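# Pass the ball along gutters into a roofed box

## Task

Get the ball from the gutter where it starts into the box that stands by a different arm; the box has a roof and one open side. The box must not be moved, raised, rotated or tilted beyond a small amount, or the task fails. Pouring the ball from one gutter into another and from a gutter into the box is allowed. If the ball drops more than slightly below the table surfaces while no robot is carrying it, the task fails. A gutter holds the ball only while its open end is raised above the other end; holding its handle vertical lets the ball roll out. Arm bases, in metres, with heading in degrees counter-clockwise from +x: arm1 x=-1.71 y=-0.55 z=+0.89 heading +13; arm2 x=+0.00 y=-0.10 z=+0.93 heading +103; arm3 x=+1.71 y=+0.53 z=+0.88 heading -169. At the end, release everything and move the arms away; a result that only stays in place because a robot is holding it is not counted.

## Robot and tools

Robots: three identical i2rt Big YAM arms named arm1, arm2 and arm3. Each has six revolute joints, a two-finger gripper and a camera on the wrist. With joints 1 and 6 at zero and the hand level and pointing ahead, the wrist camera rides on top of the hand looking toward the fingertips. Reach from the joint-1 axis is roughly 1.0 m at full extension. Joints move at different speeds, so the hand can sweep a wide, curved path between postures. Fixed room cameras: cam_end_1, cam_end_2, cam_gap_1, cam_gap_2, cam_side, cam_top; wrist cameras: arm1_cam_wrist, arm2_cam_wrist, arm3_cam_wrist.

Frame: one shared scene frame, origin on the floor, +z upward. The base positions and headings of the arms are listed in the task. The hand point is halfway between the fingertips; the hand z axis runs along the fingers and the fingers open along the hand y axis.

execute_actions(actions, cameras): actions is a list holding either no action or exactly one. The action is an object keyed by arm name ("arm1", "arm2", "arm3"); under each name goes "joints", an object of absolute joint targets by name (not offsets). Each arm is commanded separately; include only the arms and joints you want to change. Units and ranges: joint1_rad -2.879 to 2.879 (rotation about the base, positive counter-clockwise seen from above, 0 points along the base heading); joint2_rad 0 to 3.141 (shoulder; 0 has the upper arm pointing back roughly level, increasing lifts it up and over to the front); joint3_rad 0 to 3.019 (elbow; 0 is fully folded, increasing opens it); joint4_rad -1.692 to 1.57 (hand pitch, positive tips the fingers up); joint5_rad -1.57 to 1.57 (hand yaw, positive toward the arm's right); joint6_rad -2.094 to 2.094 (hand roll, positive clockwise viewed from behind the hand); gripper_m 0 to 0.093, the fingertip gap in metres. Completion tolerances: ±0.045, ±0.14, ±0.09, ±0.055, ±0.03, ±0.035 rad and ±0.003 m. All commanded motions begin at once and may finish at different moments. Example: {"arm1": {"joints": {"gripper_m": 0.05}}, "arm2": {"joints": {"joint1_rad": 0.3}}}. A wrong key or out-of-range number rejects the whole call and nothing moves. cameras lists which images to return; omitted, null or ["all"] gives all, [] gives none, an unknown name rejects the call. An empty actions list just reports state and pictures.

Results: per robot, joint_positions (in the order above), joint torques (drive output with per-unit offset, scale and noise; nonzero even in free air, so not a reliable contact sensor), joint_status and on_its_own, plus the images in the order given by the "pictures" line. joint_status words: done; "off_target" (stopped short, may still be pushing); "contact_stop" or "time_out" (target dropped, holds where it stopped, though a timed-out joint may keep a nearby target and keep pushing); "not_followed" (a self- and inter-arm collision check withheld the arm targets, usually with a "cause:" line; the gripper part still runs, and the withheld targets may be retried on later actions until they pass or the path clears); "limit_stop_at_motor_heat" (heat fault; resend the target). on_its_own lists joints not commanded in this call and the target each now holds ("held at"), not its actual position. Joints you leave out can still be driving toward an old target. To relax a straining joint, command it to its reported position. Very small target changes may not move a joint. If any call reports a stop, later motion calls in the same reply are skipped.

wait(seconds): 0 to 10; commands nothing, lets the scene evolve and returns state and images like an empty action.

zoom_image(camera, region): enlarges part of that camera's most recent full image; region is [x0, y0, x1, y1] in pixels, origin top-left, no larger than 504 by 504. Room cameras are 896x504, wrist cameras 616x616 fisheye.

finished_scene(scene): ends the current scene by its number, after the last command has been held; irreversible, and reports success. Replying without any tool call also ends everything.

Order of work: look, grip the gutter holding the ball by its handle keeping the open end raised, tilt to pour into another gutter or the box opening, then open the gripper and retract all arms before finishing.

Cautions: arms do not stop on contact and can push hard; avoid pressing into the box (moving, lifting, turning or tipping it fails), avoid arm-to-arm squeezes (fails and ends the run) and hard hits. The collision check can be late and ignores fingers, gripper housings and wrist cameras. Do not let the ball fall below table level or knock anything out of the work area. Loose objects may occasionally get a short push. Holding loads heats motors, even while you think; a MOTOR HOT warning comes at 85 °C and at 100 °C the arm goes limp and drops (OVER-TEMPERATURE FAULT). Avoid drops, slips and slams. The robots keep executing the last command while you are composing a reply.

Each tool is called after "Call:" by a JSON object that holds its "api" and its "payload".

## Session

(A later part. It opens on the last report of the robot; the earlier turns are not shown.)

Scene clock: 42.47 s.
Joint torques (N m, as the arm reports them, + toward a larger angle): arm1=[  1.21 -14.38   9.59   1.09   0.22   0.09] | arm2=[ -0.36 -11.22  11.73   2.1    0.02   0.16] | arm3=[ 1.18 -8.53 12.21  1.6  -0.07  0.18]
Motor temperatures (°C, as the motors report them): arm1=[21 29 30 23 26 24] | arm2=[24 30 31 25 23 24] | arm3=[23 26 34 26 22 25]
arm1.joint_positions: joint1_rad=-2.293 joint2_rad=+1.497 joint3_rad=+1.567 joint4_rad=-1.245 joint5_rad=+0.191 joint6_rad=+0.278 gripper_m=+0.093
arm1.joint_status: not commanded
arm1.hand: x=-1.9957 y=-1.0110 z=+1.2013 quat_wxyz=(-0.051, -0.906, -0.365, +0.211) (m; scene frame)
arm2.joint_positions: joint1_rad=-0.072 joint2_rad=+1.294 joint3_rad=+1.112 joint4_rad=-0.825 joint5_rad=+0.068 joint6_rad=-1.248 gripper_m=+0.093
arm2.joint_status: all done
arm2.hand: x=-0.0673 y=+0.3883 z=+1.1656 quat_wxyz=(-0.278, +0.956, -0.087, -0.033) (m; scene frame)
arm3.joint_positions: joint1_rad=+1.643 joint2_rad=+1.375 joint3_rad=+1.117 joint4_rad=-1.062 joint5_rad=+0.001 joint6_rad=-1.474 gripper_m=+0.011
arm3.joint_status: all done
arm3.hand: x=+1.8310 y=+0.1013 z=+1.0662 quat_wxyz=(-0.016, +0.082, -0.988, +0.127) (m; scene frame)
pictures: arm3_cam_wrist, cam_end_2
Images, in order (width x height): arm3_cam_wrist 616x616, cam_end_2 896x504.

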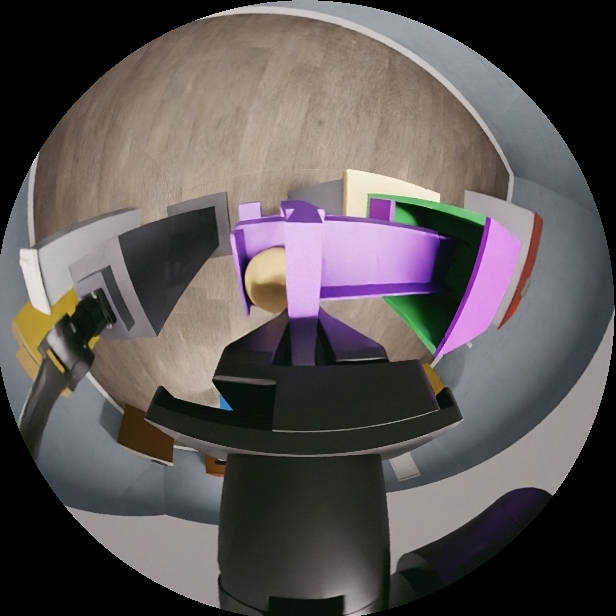

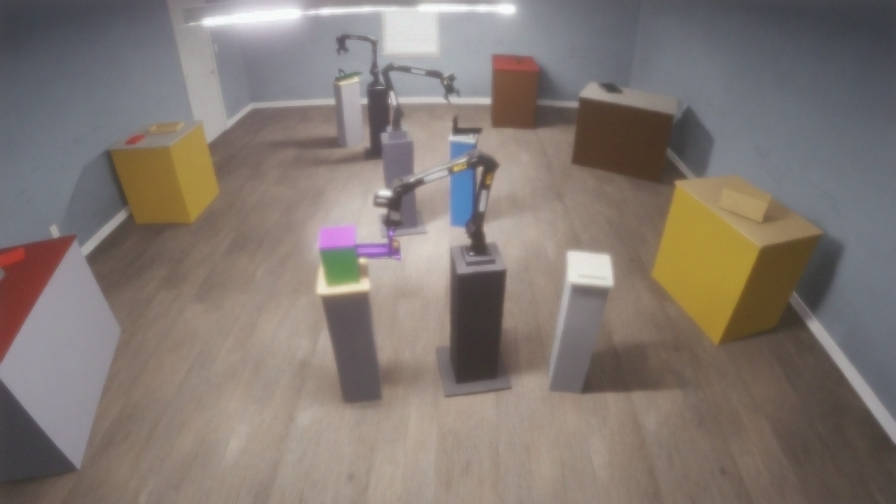

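Call:
{"api": "execute_actions", "payload": {"actions": [{"arm3":{"joints":{"joint3_rad":1.27,"joint4_rad":-1.335}}}], "cameras": ["arm3_cam_wrist"]}}

Call:
{"api": "wait", "payload": {"seconds": 2.5}}

Scene clock: 43.57 s.
Joint torques (N m, as the arm reports them, + toward a larger angle): arm1=[  1.15 -14.49   9.56   1.05   0.23   0.08] | arm2=[ -1.16 -11.66  11.84   2.04   0.04   0.16] | arm3=[ 1.22 -8.39 11.81  0.81 -0.07  0.16]
Motor temperatures (°C, as the motors report them): arm1=[21 29 30 23 26 24] | arm2=[24 30 31 25 23 24] | arm3=[23 26 34 26 22 25]
arm1.joint_positions: joint1_rad=-2.293 joint2_rad=+1.497 joint3_rad=+1.567 joint4_rad=-1.245 joint5_rad=+0.191 joint6_rad=+0.278 gripper_m=+0.093
arm1.joint_status: not commanded
arm1.hand: x=-1.9957 y=-1.0110 z=+1.2013 quat_wxyz=(-0.051, -0.906, -0.365, +0.211) (m; scene frame)
arm2.joint_positions: joint1_rad=-0.072 joint2_rad=+1.294 joint3_rad=+1.112 joint4_rad=-0.825 joint5_rad=+0.068 joint6_rad=-1.248 gripper_m=+0.093
arm2.joint_status: not commanded
arm2.hand: x=-0.0673 y=+0.3883 z=+1.1656 quat_wxyz=(-0.278, +0.956, -0.087, -0.033) (m; scene frame)
arm3.joint_positions: joint1_rad=+1.643 joint2_rad=+1.372 joint3_rad=+1.212 joint4_rad=-1.330 joint5_rad=+0.001 joint6_rad=-1.474 gripper_m=+0.011
arm3.joint_status: all done
arm3.hand: x=+1.8224 y=+0.1351 z=+1.0957 quat_wxyz=(-0.001, +0.082, -0.996, +0.043) (m; scene frame)
pictures: arm3_cam_wrist
Images, in order (width x height): arm3_cam_wrist 616x616.

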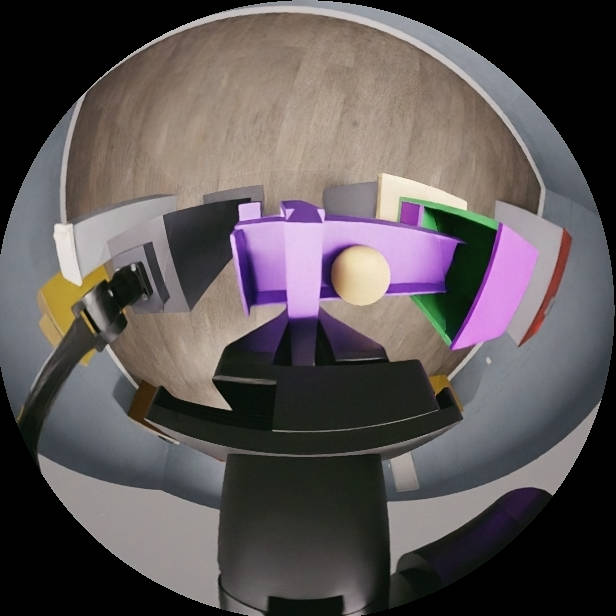

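Scene clock: 46.07 s.
Joint torques (N m, as the arm reports them, + toward a larger angle): arm1=[  1.2  -14.47   9.59   1.08   0.23   0.08] | arm2=[ -0.62 -10.92  12.06   2.01   0.06   0.15] | arm3=[ 1.13 -8.22 11.81  0.89 -0.07  0.16]
Motor temperatures (°C, as the motors report them): arm1=[21 29 30 23 26 24] | arm2=[24 30 32 25 23 24] | arm3=[23 26 34 26 22 25]
arm1.joint_positions: joint1_rad=-2.293 joint2_rad=+1.497 joint3_rad=+1.567 joint4_rad=-1.245 joint5_rad=+0.191 joint6_rad=+0.278 gripper_m=+0.093
arm1.joint_status: not commanded
arm1.hand: x=-1.9957 y=-1.0110 z=+1.2013 quat_wxyz=(-0.051, -0.906, -0.365, +0.211) (m; scene frame)
arm2.joint_positions: joint1_rad=-0.072 joint2_rad=+1.294 joint3_rad=+1.112 joint4_rad=-0.825 joint5_rad=+0.068 joint6_rad=-1.248 gripper_m=+0.093
arm2.joint_status: not commanded
arm2.hand: x=-0.0673 y=+0.3883 z=+1.1656 quat_wxyz=(-0.278, +0.956, -0.087, -0.033) (m; scene frame)
arm3.joint_positions: joint1_rad=+1.643 joint2_rad=+1.372 joint3_rad=+1.212 joint4_rad=-1.332 joint5_rad=+0.001 joint6_rad=-1.474 gripper_m=+0.011
arm3.joint_status: all done
arm3.hand: x=+1.8223 y=+0.1354 z=+1.0957 quat_wxyz=(-0.001, +0.082, -0.996, +0.043) (m; scene frame)
wait: 2.50 s; at rest by 0.27 s
pictures: arm1_cam_wrist, arm2_cam_wrist, arm3_cam_wrist, cam_end_1, cam_end_2, cam_gap_1, cam_gap_2, cam_side, cam_top
Images, in order (width x height): arm1_cam_wrist 616x616, arm2_cam_wrist 616x616, arm3_cam_wrist 616x616, cam_end_1 896x504, cam_end_2 896x504, cam_gap_1 896x504, cam_gap_2 896x504, cam_side 896x504, cam_top 896x504.

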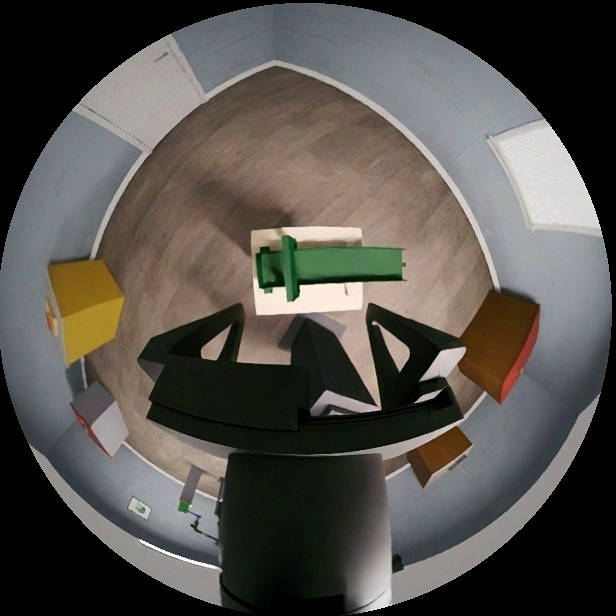

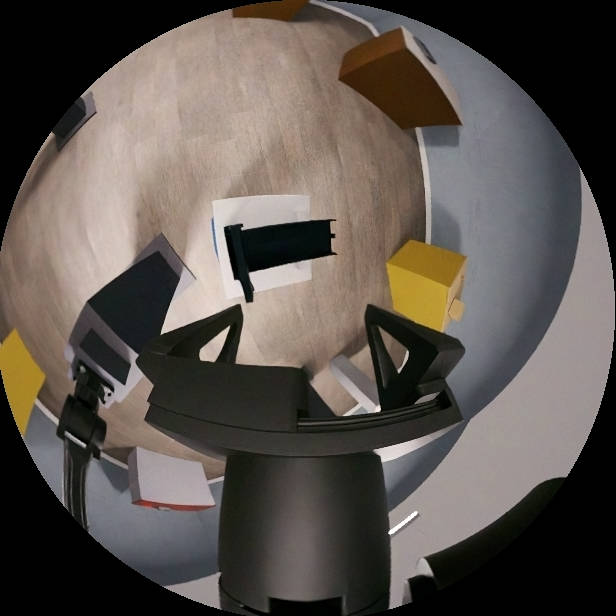

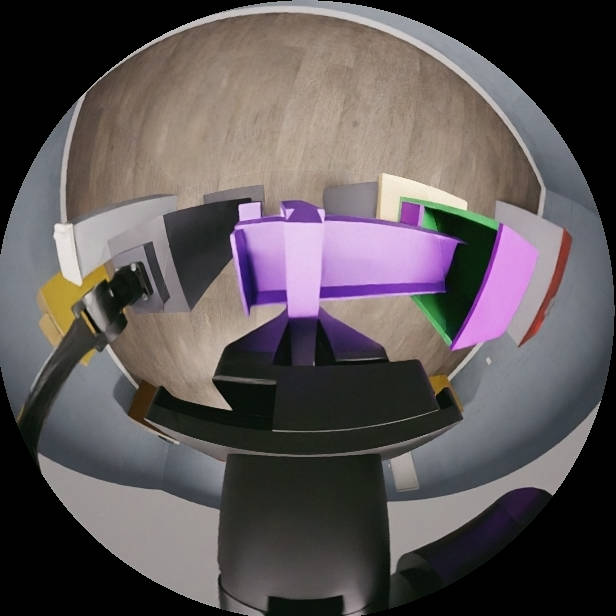

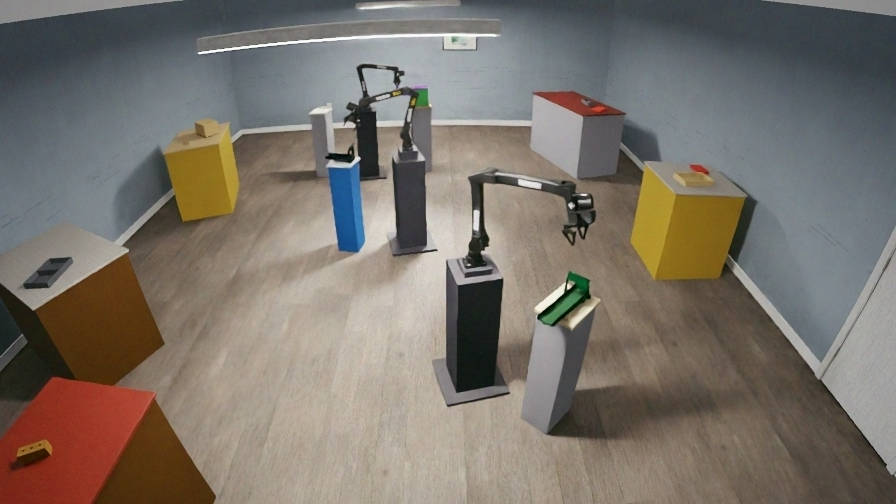

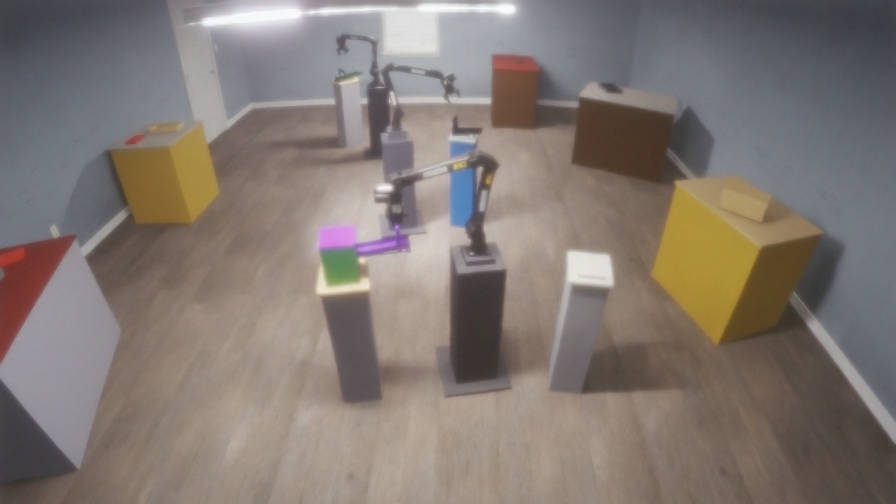

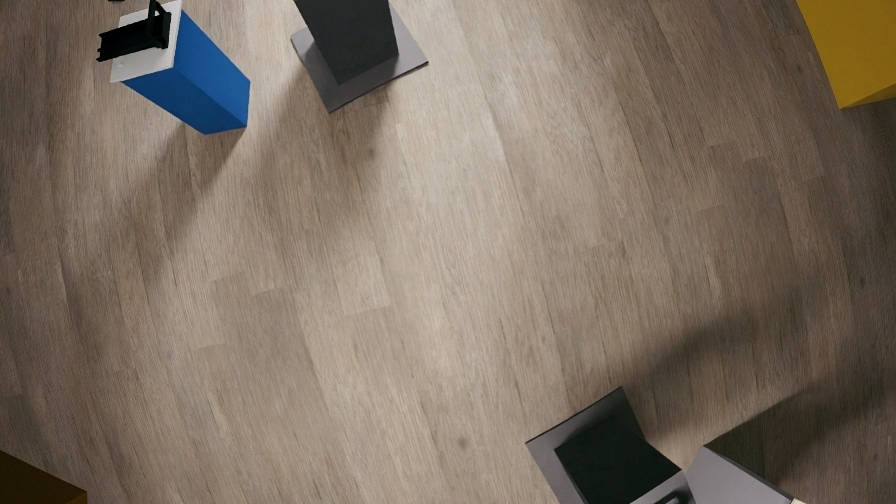

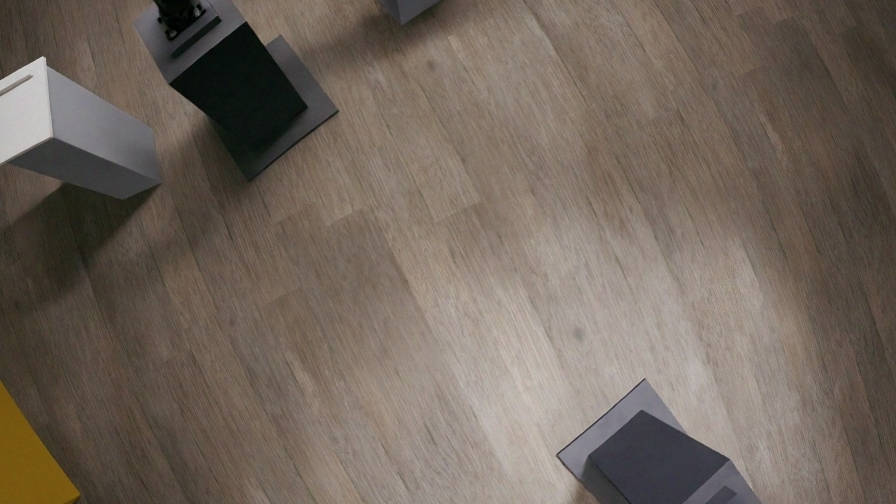

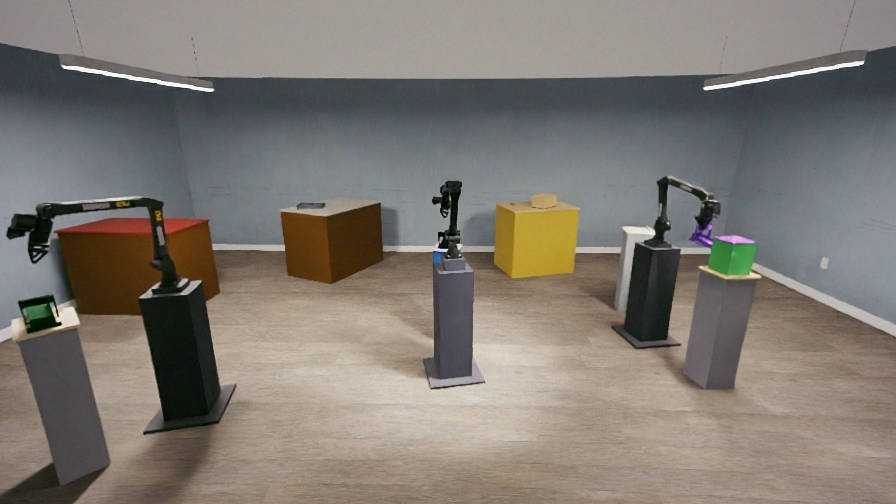

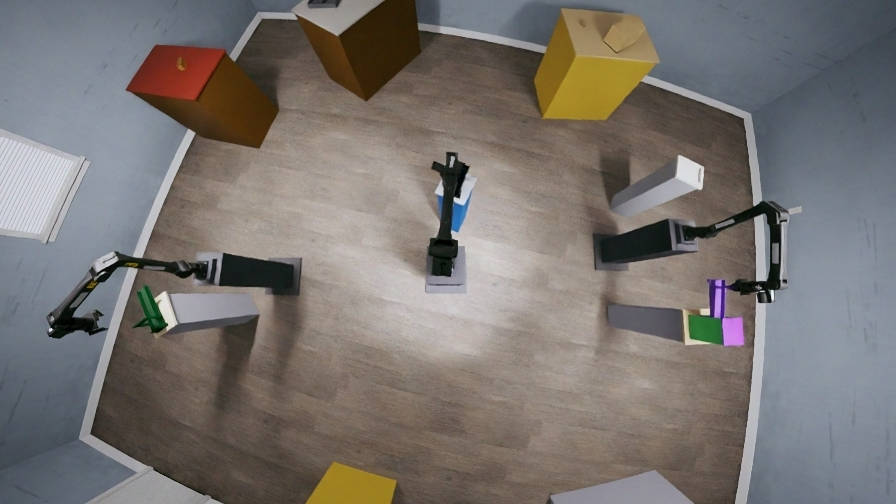

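Call:
{"api": "execute_actions", "payload": {"actions": [{"arm3":{"joints":{"joint2_rad":1.2,"joint3_rad":1.1}}}], "cameras": []}}

Call:
{"api": "execute_actions", "payload": {"actions": [{"arm3":{"joints":{"joint2_rad":1.0,"joint3_rad":0.95,"joint4_rad":-1.42}}}], "cameras": ["arm3_cam_wrist"]}}

Call:
{"api": "execute_actions", "payload": {"actions": [{"arm3":{"joints":{"joint1_rad":0.8}}}], "cameras": []}}

Call:
{"api": "execute_actions", "payload": {"actions": [{"arm3":{"joints":{"joint1_rad":-1.745,"joint2_rad":1.74,"joint3_rad":1.675,"joint4_rad":-1.268,"joint5_rad":0.19,"joint6_rad":0.17}}}], "cameras": ["arm3_cam_wrist"]}}

Scene clock: 47.23 s.
Joint torques (N m, as the arm reports them, + toward a larger angle): arm1=[  1.39 -14.35   9.56   1.06   0.22   0.08] | arm2=[ -0.63 -11.34  11.86   2.12   0.05   0.12] | arm3=[ 1.24 -5.04  8.57  1.21 -0.07  0.16]
Motor temperatures (°C, as the motors report them): arm1=[21 29 30 23 26 24] | arm2=[24 30 32 25 23 24] | arm3=[23 26 34 26 22 25]
arm1.joint_positions: joint1_rad=-2.293 joint2_rad=+1.497 joint3_rad=+1.567 joint4_rad=-1.245 joint5_rad=+0.191 joint6_rad=+0.278 gripper_m=+0.093
arm1.joint_status: not commanded
arm1.hand: x=-1.9957 y=-1.0110 z=+1.2013 quat_wxyz=(-0.051, -0.906, -0.365, +0.211) (m; scene frame)
arm2.joint_positions: joint1_rad=-0.072 joint2_rad=+1.294 joint3_rad=+1.112 joint4_rad=-0.825 joint5_rad=+0.068 joint6_rad=-1.248 gripper_m=+0.093
arm2.joint_status: not commanded
arm2.hand: x=-0.0673 y=+0.3883 z=+1.1656 quat_wxyz=(-0.278, +0.956, -0.087, -0.033) (m; scene frame)
arm3.joint_positions: joint1_rad=+1.643 joint2_rad=+1.203 joint3_rad=+1.090 joint4_rad=-1.337 joint5_rad=+0.001 joint6_rad=-1.473 gripper_m=+0.011
arm3.joint_status: all done
arm3.hand: x=+1.8090 y=+0.1858 z=+1.1071 quat_wxyz=(-0.005, +0.082, -0.995, +0.062) (m; scene frame)
pictures: none
No camera images: the call's "cameras" was empty. Leave "cameras" out to get every camera's image.

Scene clock: 48.33 s.
Joint torques (N m, as the arm reports them, + toward a larger angle): arm1=[  1.2  -14.44   9.55   1.05   0.23   0.09] | arm2=[ -0.98 -11.32  11.87   2.05   0.05   0.15] | arm3=[ 1.31 -2.35  9.25  1.11 -0.07  0.15]
Motor temperatures (°C, as the motors report them): arm1=[21 29 30 23 26 24] | arm2=[24 30 32 25 23 24] | arm3=[23 26 34 26 22 25]
arm1.joint_positions: joint1_rad=-2.293 joint2_rad=+1.497 joint3_rad=+1.567 joint4_rad=-1.245 joint5_rad=+0.191 joint6_rad=+0.278 gripper_m=+0.093
arm1.joint_status: not commanded
arm1.hand: x=-1.9957 y=-1.0110 z=+1.2013 quat_wxyz=(-0.051, -0.906, -0.365, +0.211) (m; scene frame)
arm2.joint_positions: joint1_rad=-0.072 joint2_rad=+1.294 joint3_rad=+1.112 joint4_rad=-0.825 joint5_rad=+0.068 joint6_rad=-1.248 gripper_m=+0.093
arm2.joint_status: not commanded
arm2.hand: x=-0.0673 y=+0.3883 z=+1.1656 quat_wxyz=(-0.278, +0.956, -0.087, -0.033) (m; scene frame)
arm3.joint_positions: joint1_rad=+1.643 joint2_rad=+1.002 joint3_rad=+0.932 joint4_rad=-1.422 joint5_rad=+0.001 joint6_rad=-1.473 gripper_m=+0.011
arm3.joint_status: all done
arm3.hand: x=+1.7875 y=+0.2656 z=+1.1001 quat_wxyz=(-0.001, +0.082, -0.996, +0.042) (m; scene frame)
pictures: arm3_cam_wrist
Images, in order (width x height): arm3_cam_wrist 616x616.

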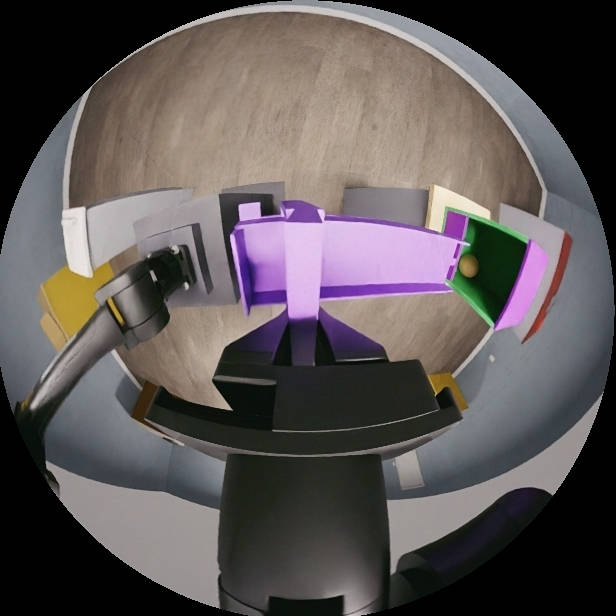

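Scene clock: 49.73 s.
Joint torques (N m, as the arm reports them, + toward a larger angle): arm1=[  1.19 -14.54   9.58   1.08   0.23   0.08] | arm2=[ -1.1  -11.53  11.7    2.     0.06   0.14] | arm3=[ 0.09 -2.3   9.09  1.12 -0.05  0.15]
Motor temperatures (°C, as the motors report them): arm1=[21 29 30 23 26 24] | arm2=[24 29 32 25 23 24] | arm3=[23 25 34 26 22 25]
arm1.joint_positions: joint1_rad=-2.293 joint2_rad=+1.497 joint3_rad=+1.567 joint4_rad=-1.245 joint5_rad=+0.191 joint6_rad=+0.278 gripper_m=+0.093
arm1.joint_status: not commanded
arm1.hand: x=-1.9957 y=-1.0110 z=+1.2013 quat_wxyz=(-0.051, -0.906, -0.365, +0.211) (m; scene frame)
arm2.joint_positions: joint1_rad=-0.072 joint2_rad=+1.294 joint3_rad=+1.112 joint4_rad=-0.825 joint5_rad=+0.068 joint6_rad=-1.248 gripper_m=+0.093
arm2.joint_status: not commanded
arm2.hand: x=-0.0673 y=+0.3883 z=+1.1656 quat_wxyz=(-0.278, +0.956, -0.087, -0.033) (m; scene frame)
arm3.joint_positions: joint1_rad=+0.808 joint2_rad=+1.003 joint3_rad=+0.932 joint4_rad=-1.422 joint5_rad=+0.000 joint6_rad=-1.473 gripper_m=+0.011
arm3.joint_status: all done
arm3.hand: x=+1.5670 y=+0.3008 z=+1.1017 quat_wxyz=(+0.013, -0.329, -0.943, +0.043) (m; scene frame)
pictures: none
No camera images: the call's "cameras" was empty. Leave "cameras" out to get every camera's image.

Scene clock: 52.10 s.
Joint torques (N m, as the arm reports them, + toward a larger angle): arm1=[  1.32 -14.56   9.56   1.06   0.24   0.08] | arm2=[ -0.84 -11.77  11.83   2.13   0.04   0.11] | arm3=[  1.62 -15.03  11.72   1.02   0.25   0.17]
Motor temperatures (°C, as the motors report them): arm1=[21 29 30 23 26 24] | arm2=[24 29 32 25 23 24] | arm3=[23 26 34 26 22 25]
arm1.joint_positions: joint1_rad=-2.293 joint2_rad=+1.497 joint3_rad=+1.567 joint4_rad=-1.245 joint5_rad=+0.191 joint6_rad=+0.278 gripper_m=+0.093
arm1.joint_status: not commanded
arm1.hand: x=-1.9957 y=-1.0110 z=+1.2013 quat_wxyz=(-0.051, -0.906, -0.365, +0.211) (m; scene frame)
arm2.joint_positions: joint1_rad=-0.072 joint2_rad=+1.294 joint3_rad=+1.112 joint4_rad=-0.825 joint5_rad=+0.068 joint6_rad=-1.248 gripper_m=+0.093
arm2.joint_status: not commanded
arm2.hand: x=-0.0673 y=+0.3883 z=+1.1656 quat_wxyz=(-0.278, +0.956, -0.087, -0.033) (m; scene frame)
arm3.joint_positions: joint1_rad=-1.757 joint2_rad=+1.773 joint3_rad=+1.620 joint4_rad=-1.263 joint5_rad=+0.188 joint6_rad=+0.156 gripper_m=+0.011
arm3.joint_status: all done
arm3.hand: x=+1.7480 y=+1.1110 z=+1.0697 quat_wxyz=(+0.115, -0.641, +0.759, -0.002) (m; scene frame)
pictures: arm3_cam_wrist
Images, in order (width x height): arm3_cam_wrist 616x616.

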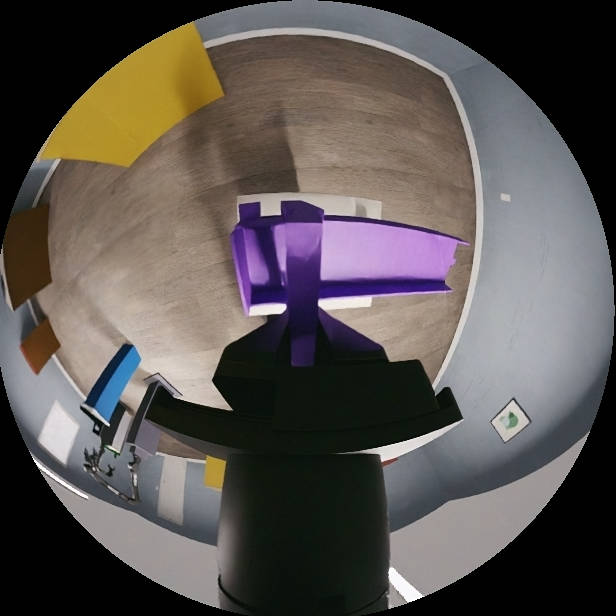

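Call:
{"api": "execute_actions", "payload": {"actions": [{"arm3":{"joints":{"joint1_rad":-1.73,"joint2_rad":1.905}}}], "cameras": []}}

Call:
{"api": "execute_actions", "payload": {"actions": [{"arm3":{"joints":{"gripper_m":0.093}}}], "cameras": []}}

Call:
{"api": "execute_actions", "payload": {"actions": [{"arm3":{"joints":{"joint2_rad":1.55}}}], "cameras": ["cam_end_2"]}}

Scene clock: 53.30 s.
Joint torques (N m, as the arm reports them, + toward a larger angle): arm1=[  1.25 -14.31   9.59   1.04   0.22   0.08] | arm2=[ -1.62 -11.52  11.94   2.16   0.07   0.13] | arm3=[  1.6  -15.94  10.56   0.86   0.18   0.16]
Motor temperatures (°C, as the motors report them): arm1=[21 29 31 23 26 24] | arm2=[24 29 32 25 23 24] | arm3=[23 26 34 26 22 25]
arm1.joint_positions: joint1_rad=-2.293 joint2_rad=+1.497 joint3_rad=+1.567 joint4_rad=-1.245 joint5_rad=+0.191 joint6_rad=+0.278 gripper_m=+0.093
arm1.joint_status: not commanded
arm1.hand: x=-1.9957 y=-1.0110 z=+1.2013 quat_wxyz=(-0.051, -0.906, -0.365, +0.211) (m; scene frame)
arm2.joint_positions: joint1_rad=-0.072 joint2_rad=+1.294 joint3_rad=+1.112 joint4_rad=-0.825 joint5_rad=+0.068 joint6_rad=-1.248 gripper_m=+0.093
arm2.joint_status: not commanded
arm2.hand: x=-0.0673 y=+0.3883 z=+1.1656 quat_wxyz=(-0.278, +0.956, -0.087, -0.033) (m; scene frame)
arm3.joint_positions: joint1_rad=-1.737 joint2_rad=+1.932 joint3_rad=+1.629 joint4_rad=-1.266 joint5_rad=+0.190 joint6_rad=+0.157 gripper_m=+0.011
arm3.joint_status: all done
arm3.hand: x=+1.7355 y=+1.1160 z=+0.9843 quat_wxyz=(+0.067, -0.655, +0.750, -0.059) (m; scene frame)
pictures: none
No camera images: the call's "cameras" was empty. Leave "cameras" out to get every camera's image.

Scene clock: 54.00 s.
Joint torques (N m, as the arm reports them, + toward a larger angle): arm1=[  1.28 -14.55   9.57   1.03   0.23   0.08] | arm2=[ -0.7  -11.09  11.73   1.99   0.04   0.17] | arm3=[  1.47 -15.36  10.6    0.86   0.22   0.17]
Motor temperatures (°C, as the motors report them): arm1=[21 29 31 23 26 24] | arm2=[24 29 32 25 23 24] | arm3=[23 26 34 26 22 25]
arm1.joint_positions: joint1_rad=-2.293 joint2_rad=+1.497 joint3_rad=+1.567 joint4_rad=-1.245 joint5_rad=+0.191 joint6_rad=+0.278 gripper_m=+0.093
arm1.joint_status: not commanded
arm1.hand: x=-1.9957 y=-1.0110 z=+1.2013 quat_wxyz=(-0.051, -0.906, -0.365, +0.211) (m; scene frame)
arm2.joint_positions: joint1_rad=-0.072 joint2_rad=+1.294 joint3_rad=+1.112 joint4_rad=-0.825 joint5_rad=+0.068 joint6_rad=-1.248 gripper_m=+0.093
arm2.joint_status: not commanded
arm2.hand: x=-0.0673 y=+0.3883 z=+1.1656 quat_wxyz=(-0.278, +0.956, -0.087, -0.033) (m; scene frame)
arm3.joint_positions: joint1_rad=-1.737 joint2_rad=+1.928 joint3_rad=+1.629 joint4_rad=-1.266 joint5_rad=+0.189 joint6_rad=+0.157 gripper_m=+0.093
arm3.joint_status: all done
arm3.hand: x=+1.7354 y=+1.1161 z=+0.9864 quat_wxyz=(+0.068, -0.655, +0.750, -0.058) (m; scene frame)
pictures: none
No camera images: the call's "cameras" was empty. Leave "cameras" out to get every camera's image.

Scene clock: 55.47 s.
Joint torques (N m, as the arm reports them, + toward a larger angle): arm1=[  1.22 -14.4    9.56   1.     0.23   0.09] | arm2=[ -0.4  -10.87  11.68   2.2    0.06   0.15] | arm3=[  1.49 -11.25   9.95   1.61   0.21   0.16]
Motor temperatures (°C, as the motors report them): arm1=[21 29 31 23 26 24] | arm2=[24 29 32 25 23 24] | arm3=[23 26 34 26 22 25]
arm1.joint_positions: joint1_rad=-2.293 joint2_rad=+1.497 joint3_rad=+1.567 joint4_rad=-1.245 joint5_rad=+0.191 joint6_rad=+0.278 gripper_m=+0.093
arm1.joint_status: not commanded
arm1.hand: x=-1.9957 y=-1.0110 z=+1.2013 quat_wxyz=(-0.051, -0.906, -0.365, +0.211) (m; scene frame)
arm2.joint_positions: joint1_rad=-0.072 joint2_rad=+1.294 joint3_rad=+1.112 joint4_rad=-0.825 joint5_rad=+0.068 joint6_rad=-1.248 gripper_m=+0.093
arm2.joint_status: not commanded
arm2.hand: x=-0.0673 y=+0.3883 z=+1.1656 quat_wxyz=(-0.278, +0.956, -0.087, -0.033) (m; scene frame)
arm3.joint_positions: joint1_rad=-1.737 joint2_rad=+1.563 joint3_rad=+1.651 joint4_rad=-1.266 joint5_rad=+0.189 joint6_rad=+0.157 gripper_m=+0.093
arm3.joint_status: all done
arm3.hand: x=+1.7381 y=+1.0933 z=+1.1990 quat_wxyz=(+0.189, -0.629, +0.749, +0.090) (m; scene frame)
pictures: cam_end_2
Images, in order (width x height): cam_end_2 896x504.

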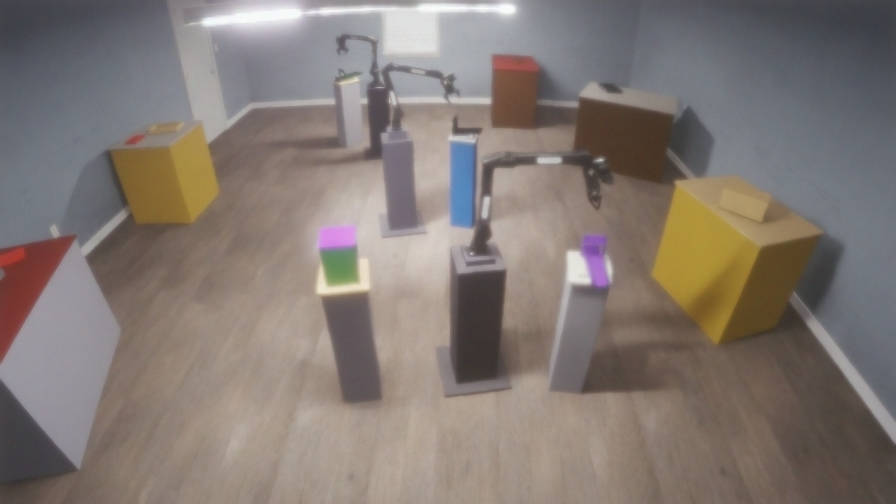

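Call:
{"api": "finished_scene", "payload": {"scene": 2}}

The scene is finished: the task was done.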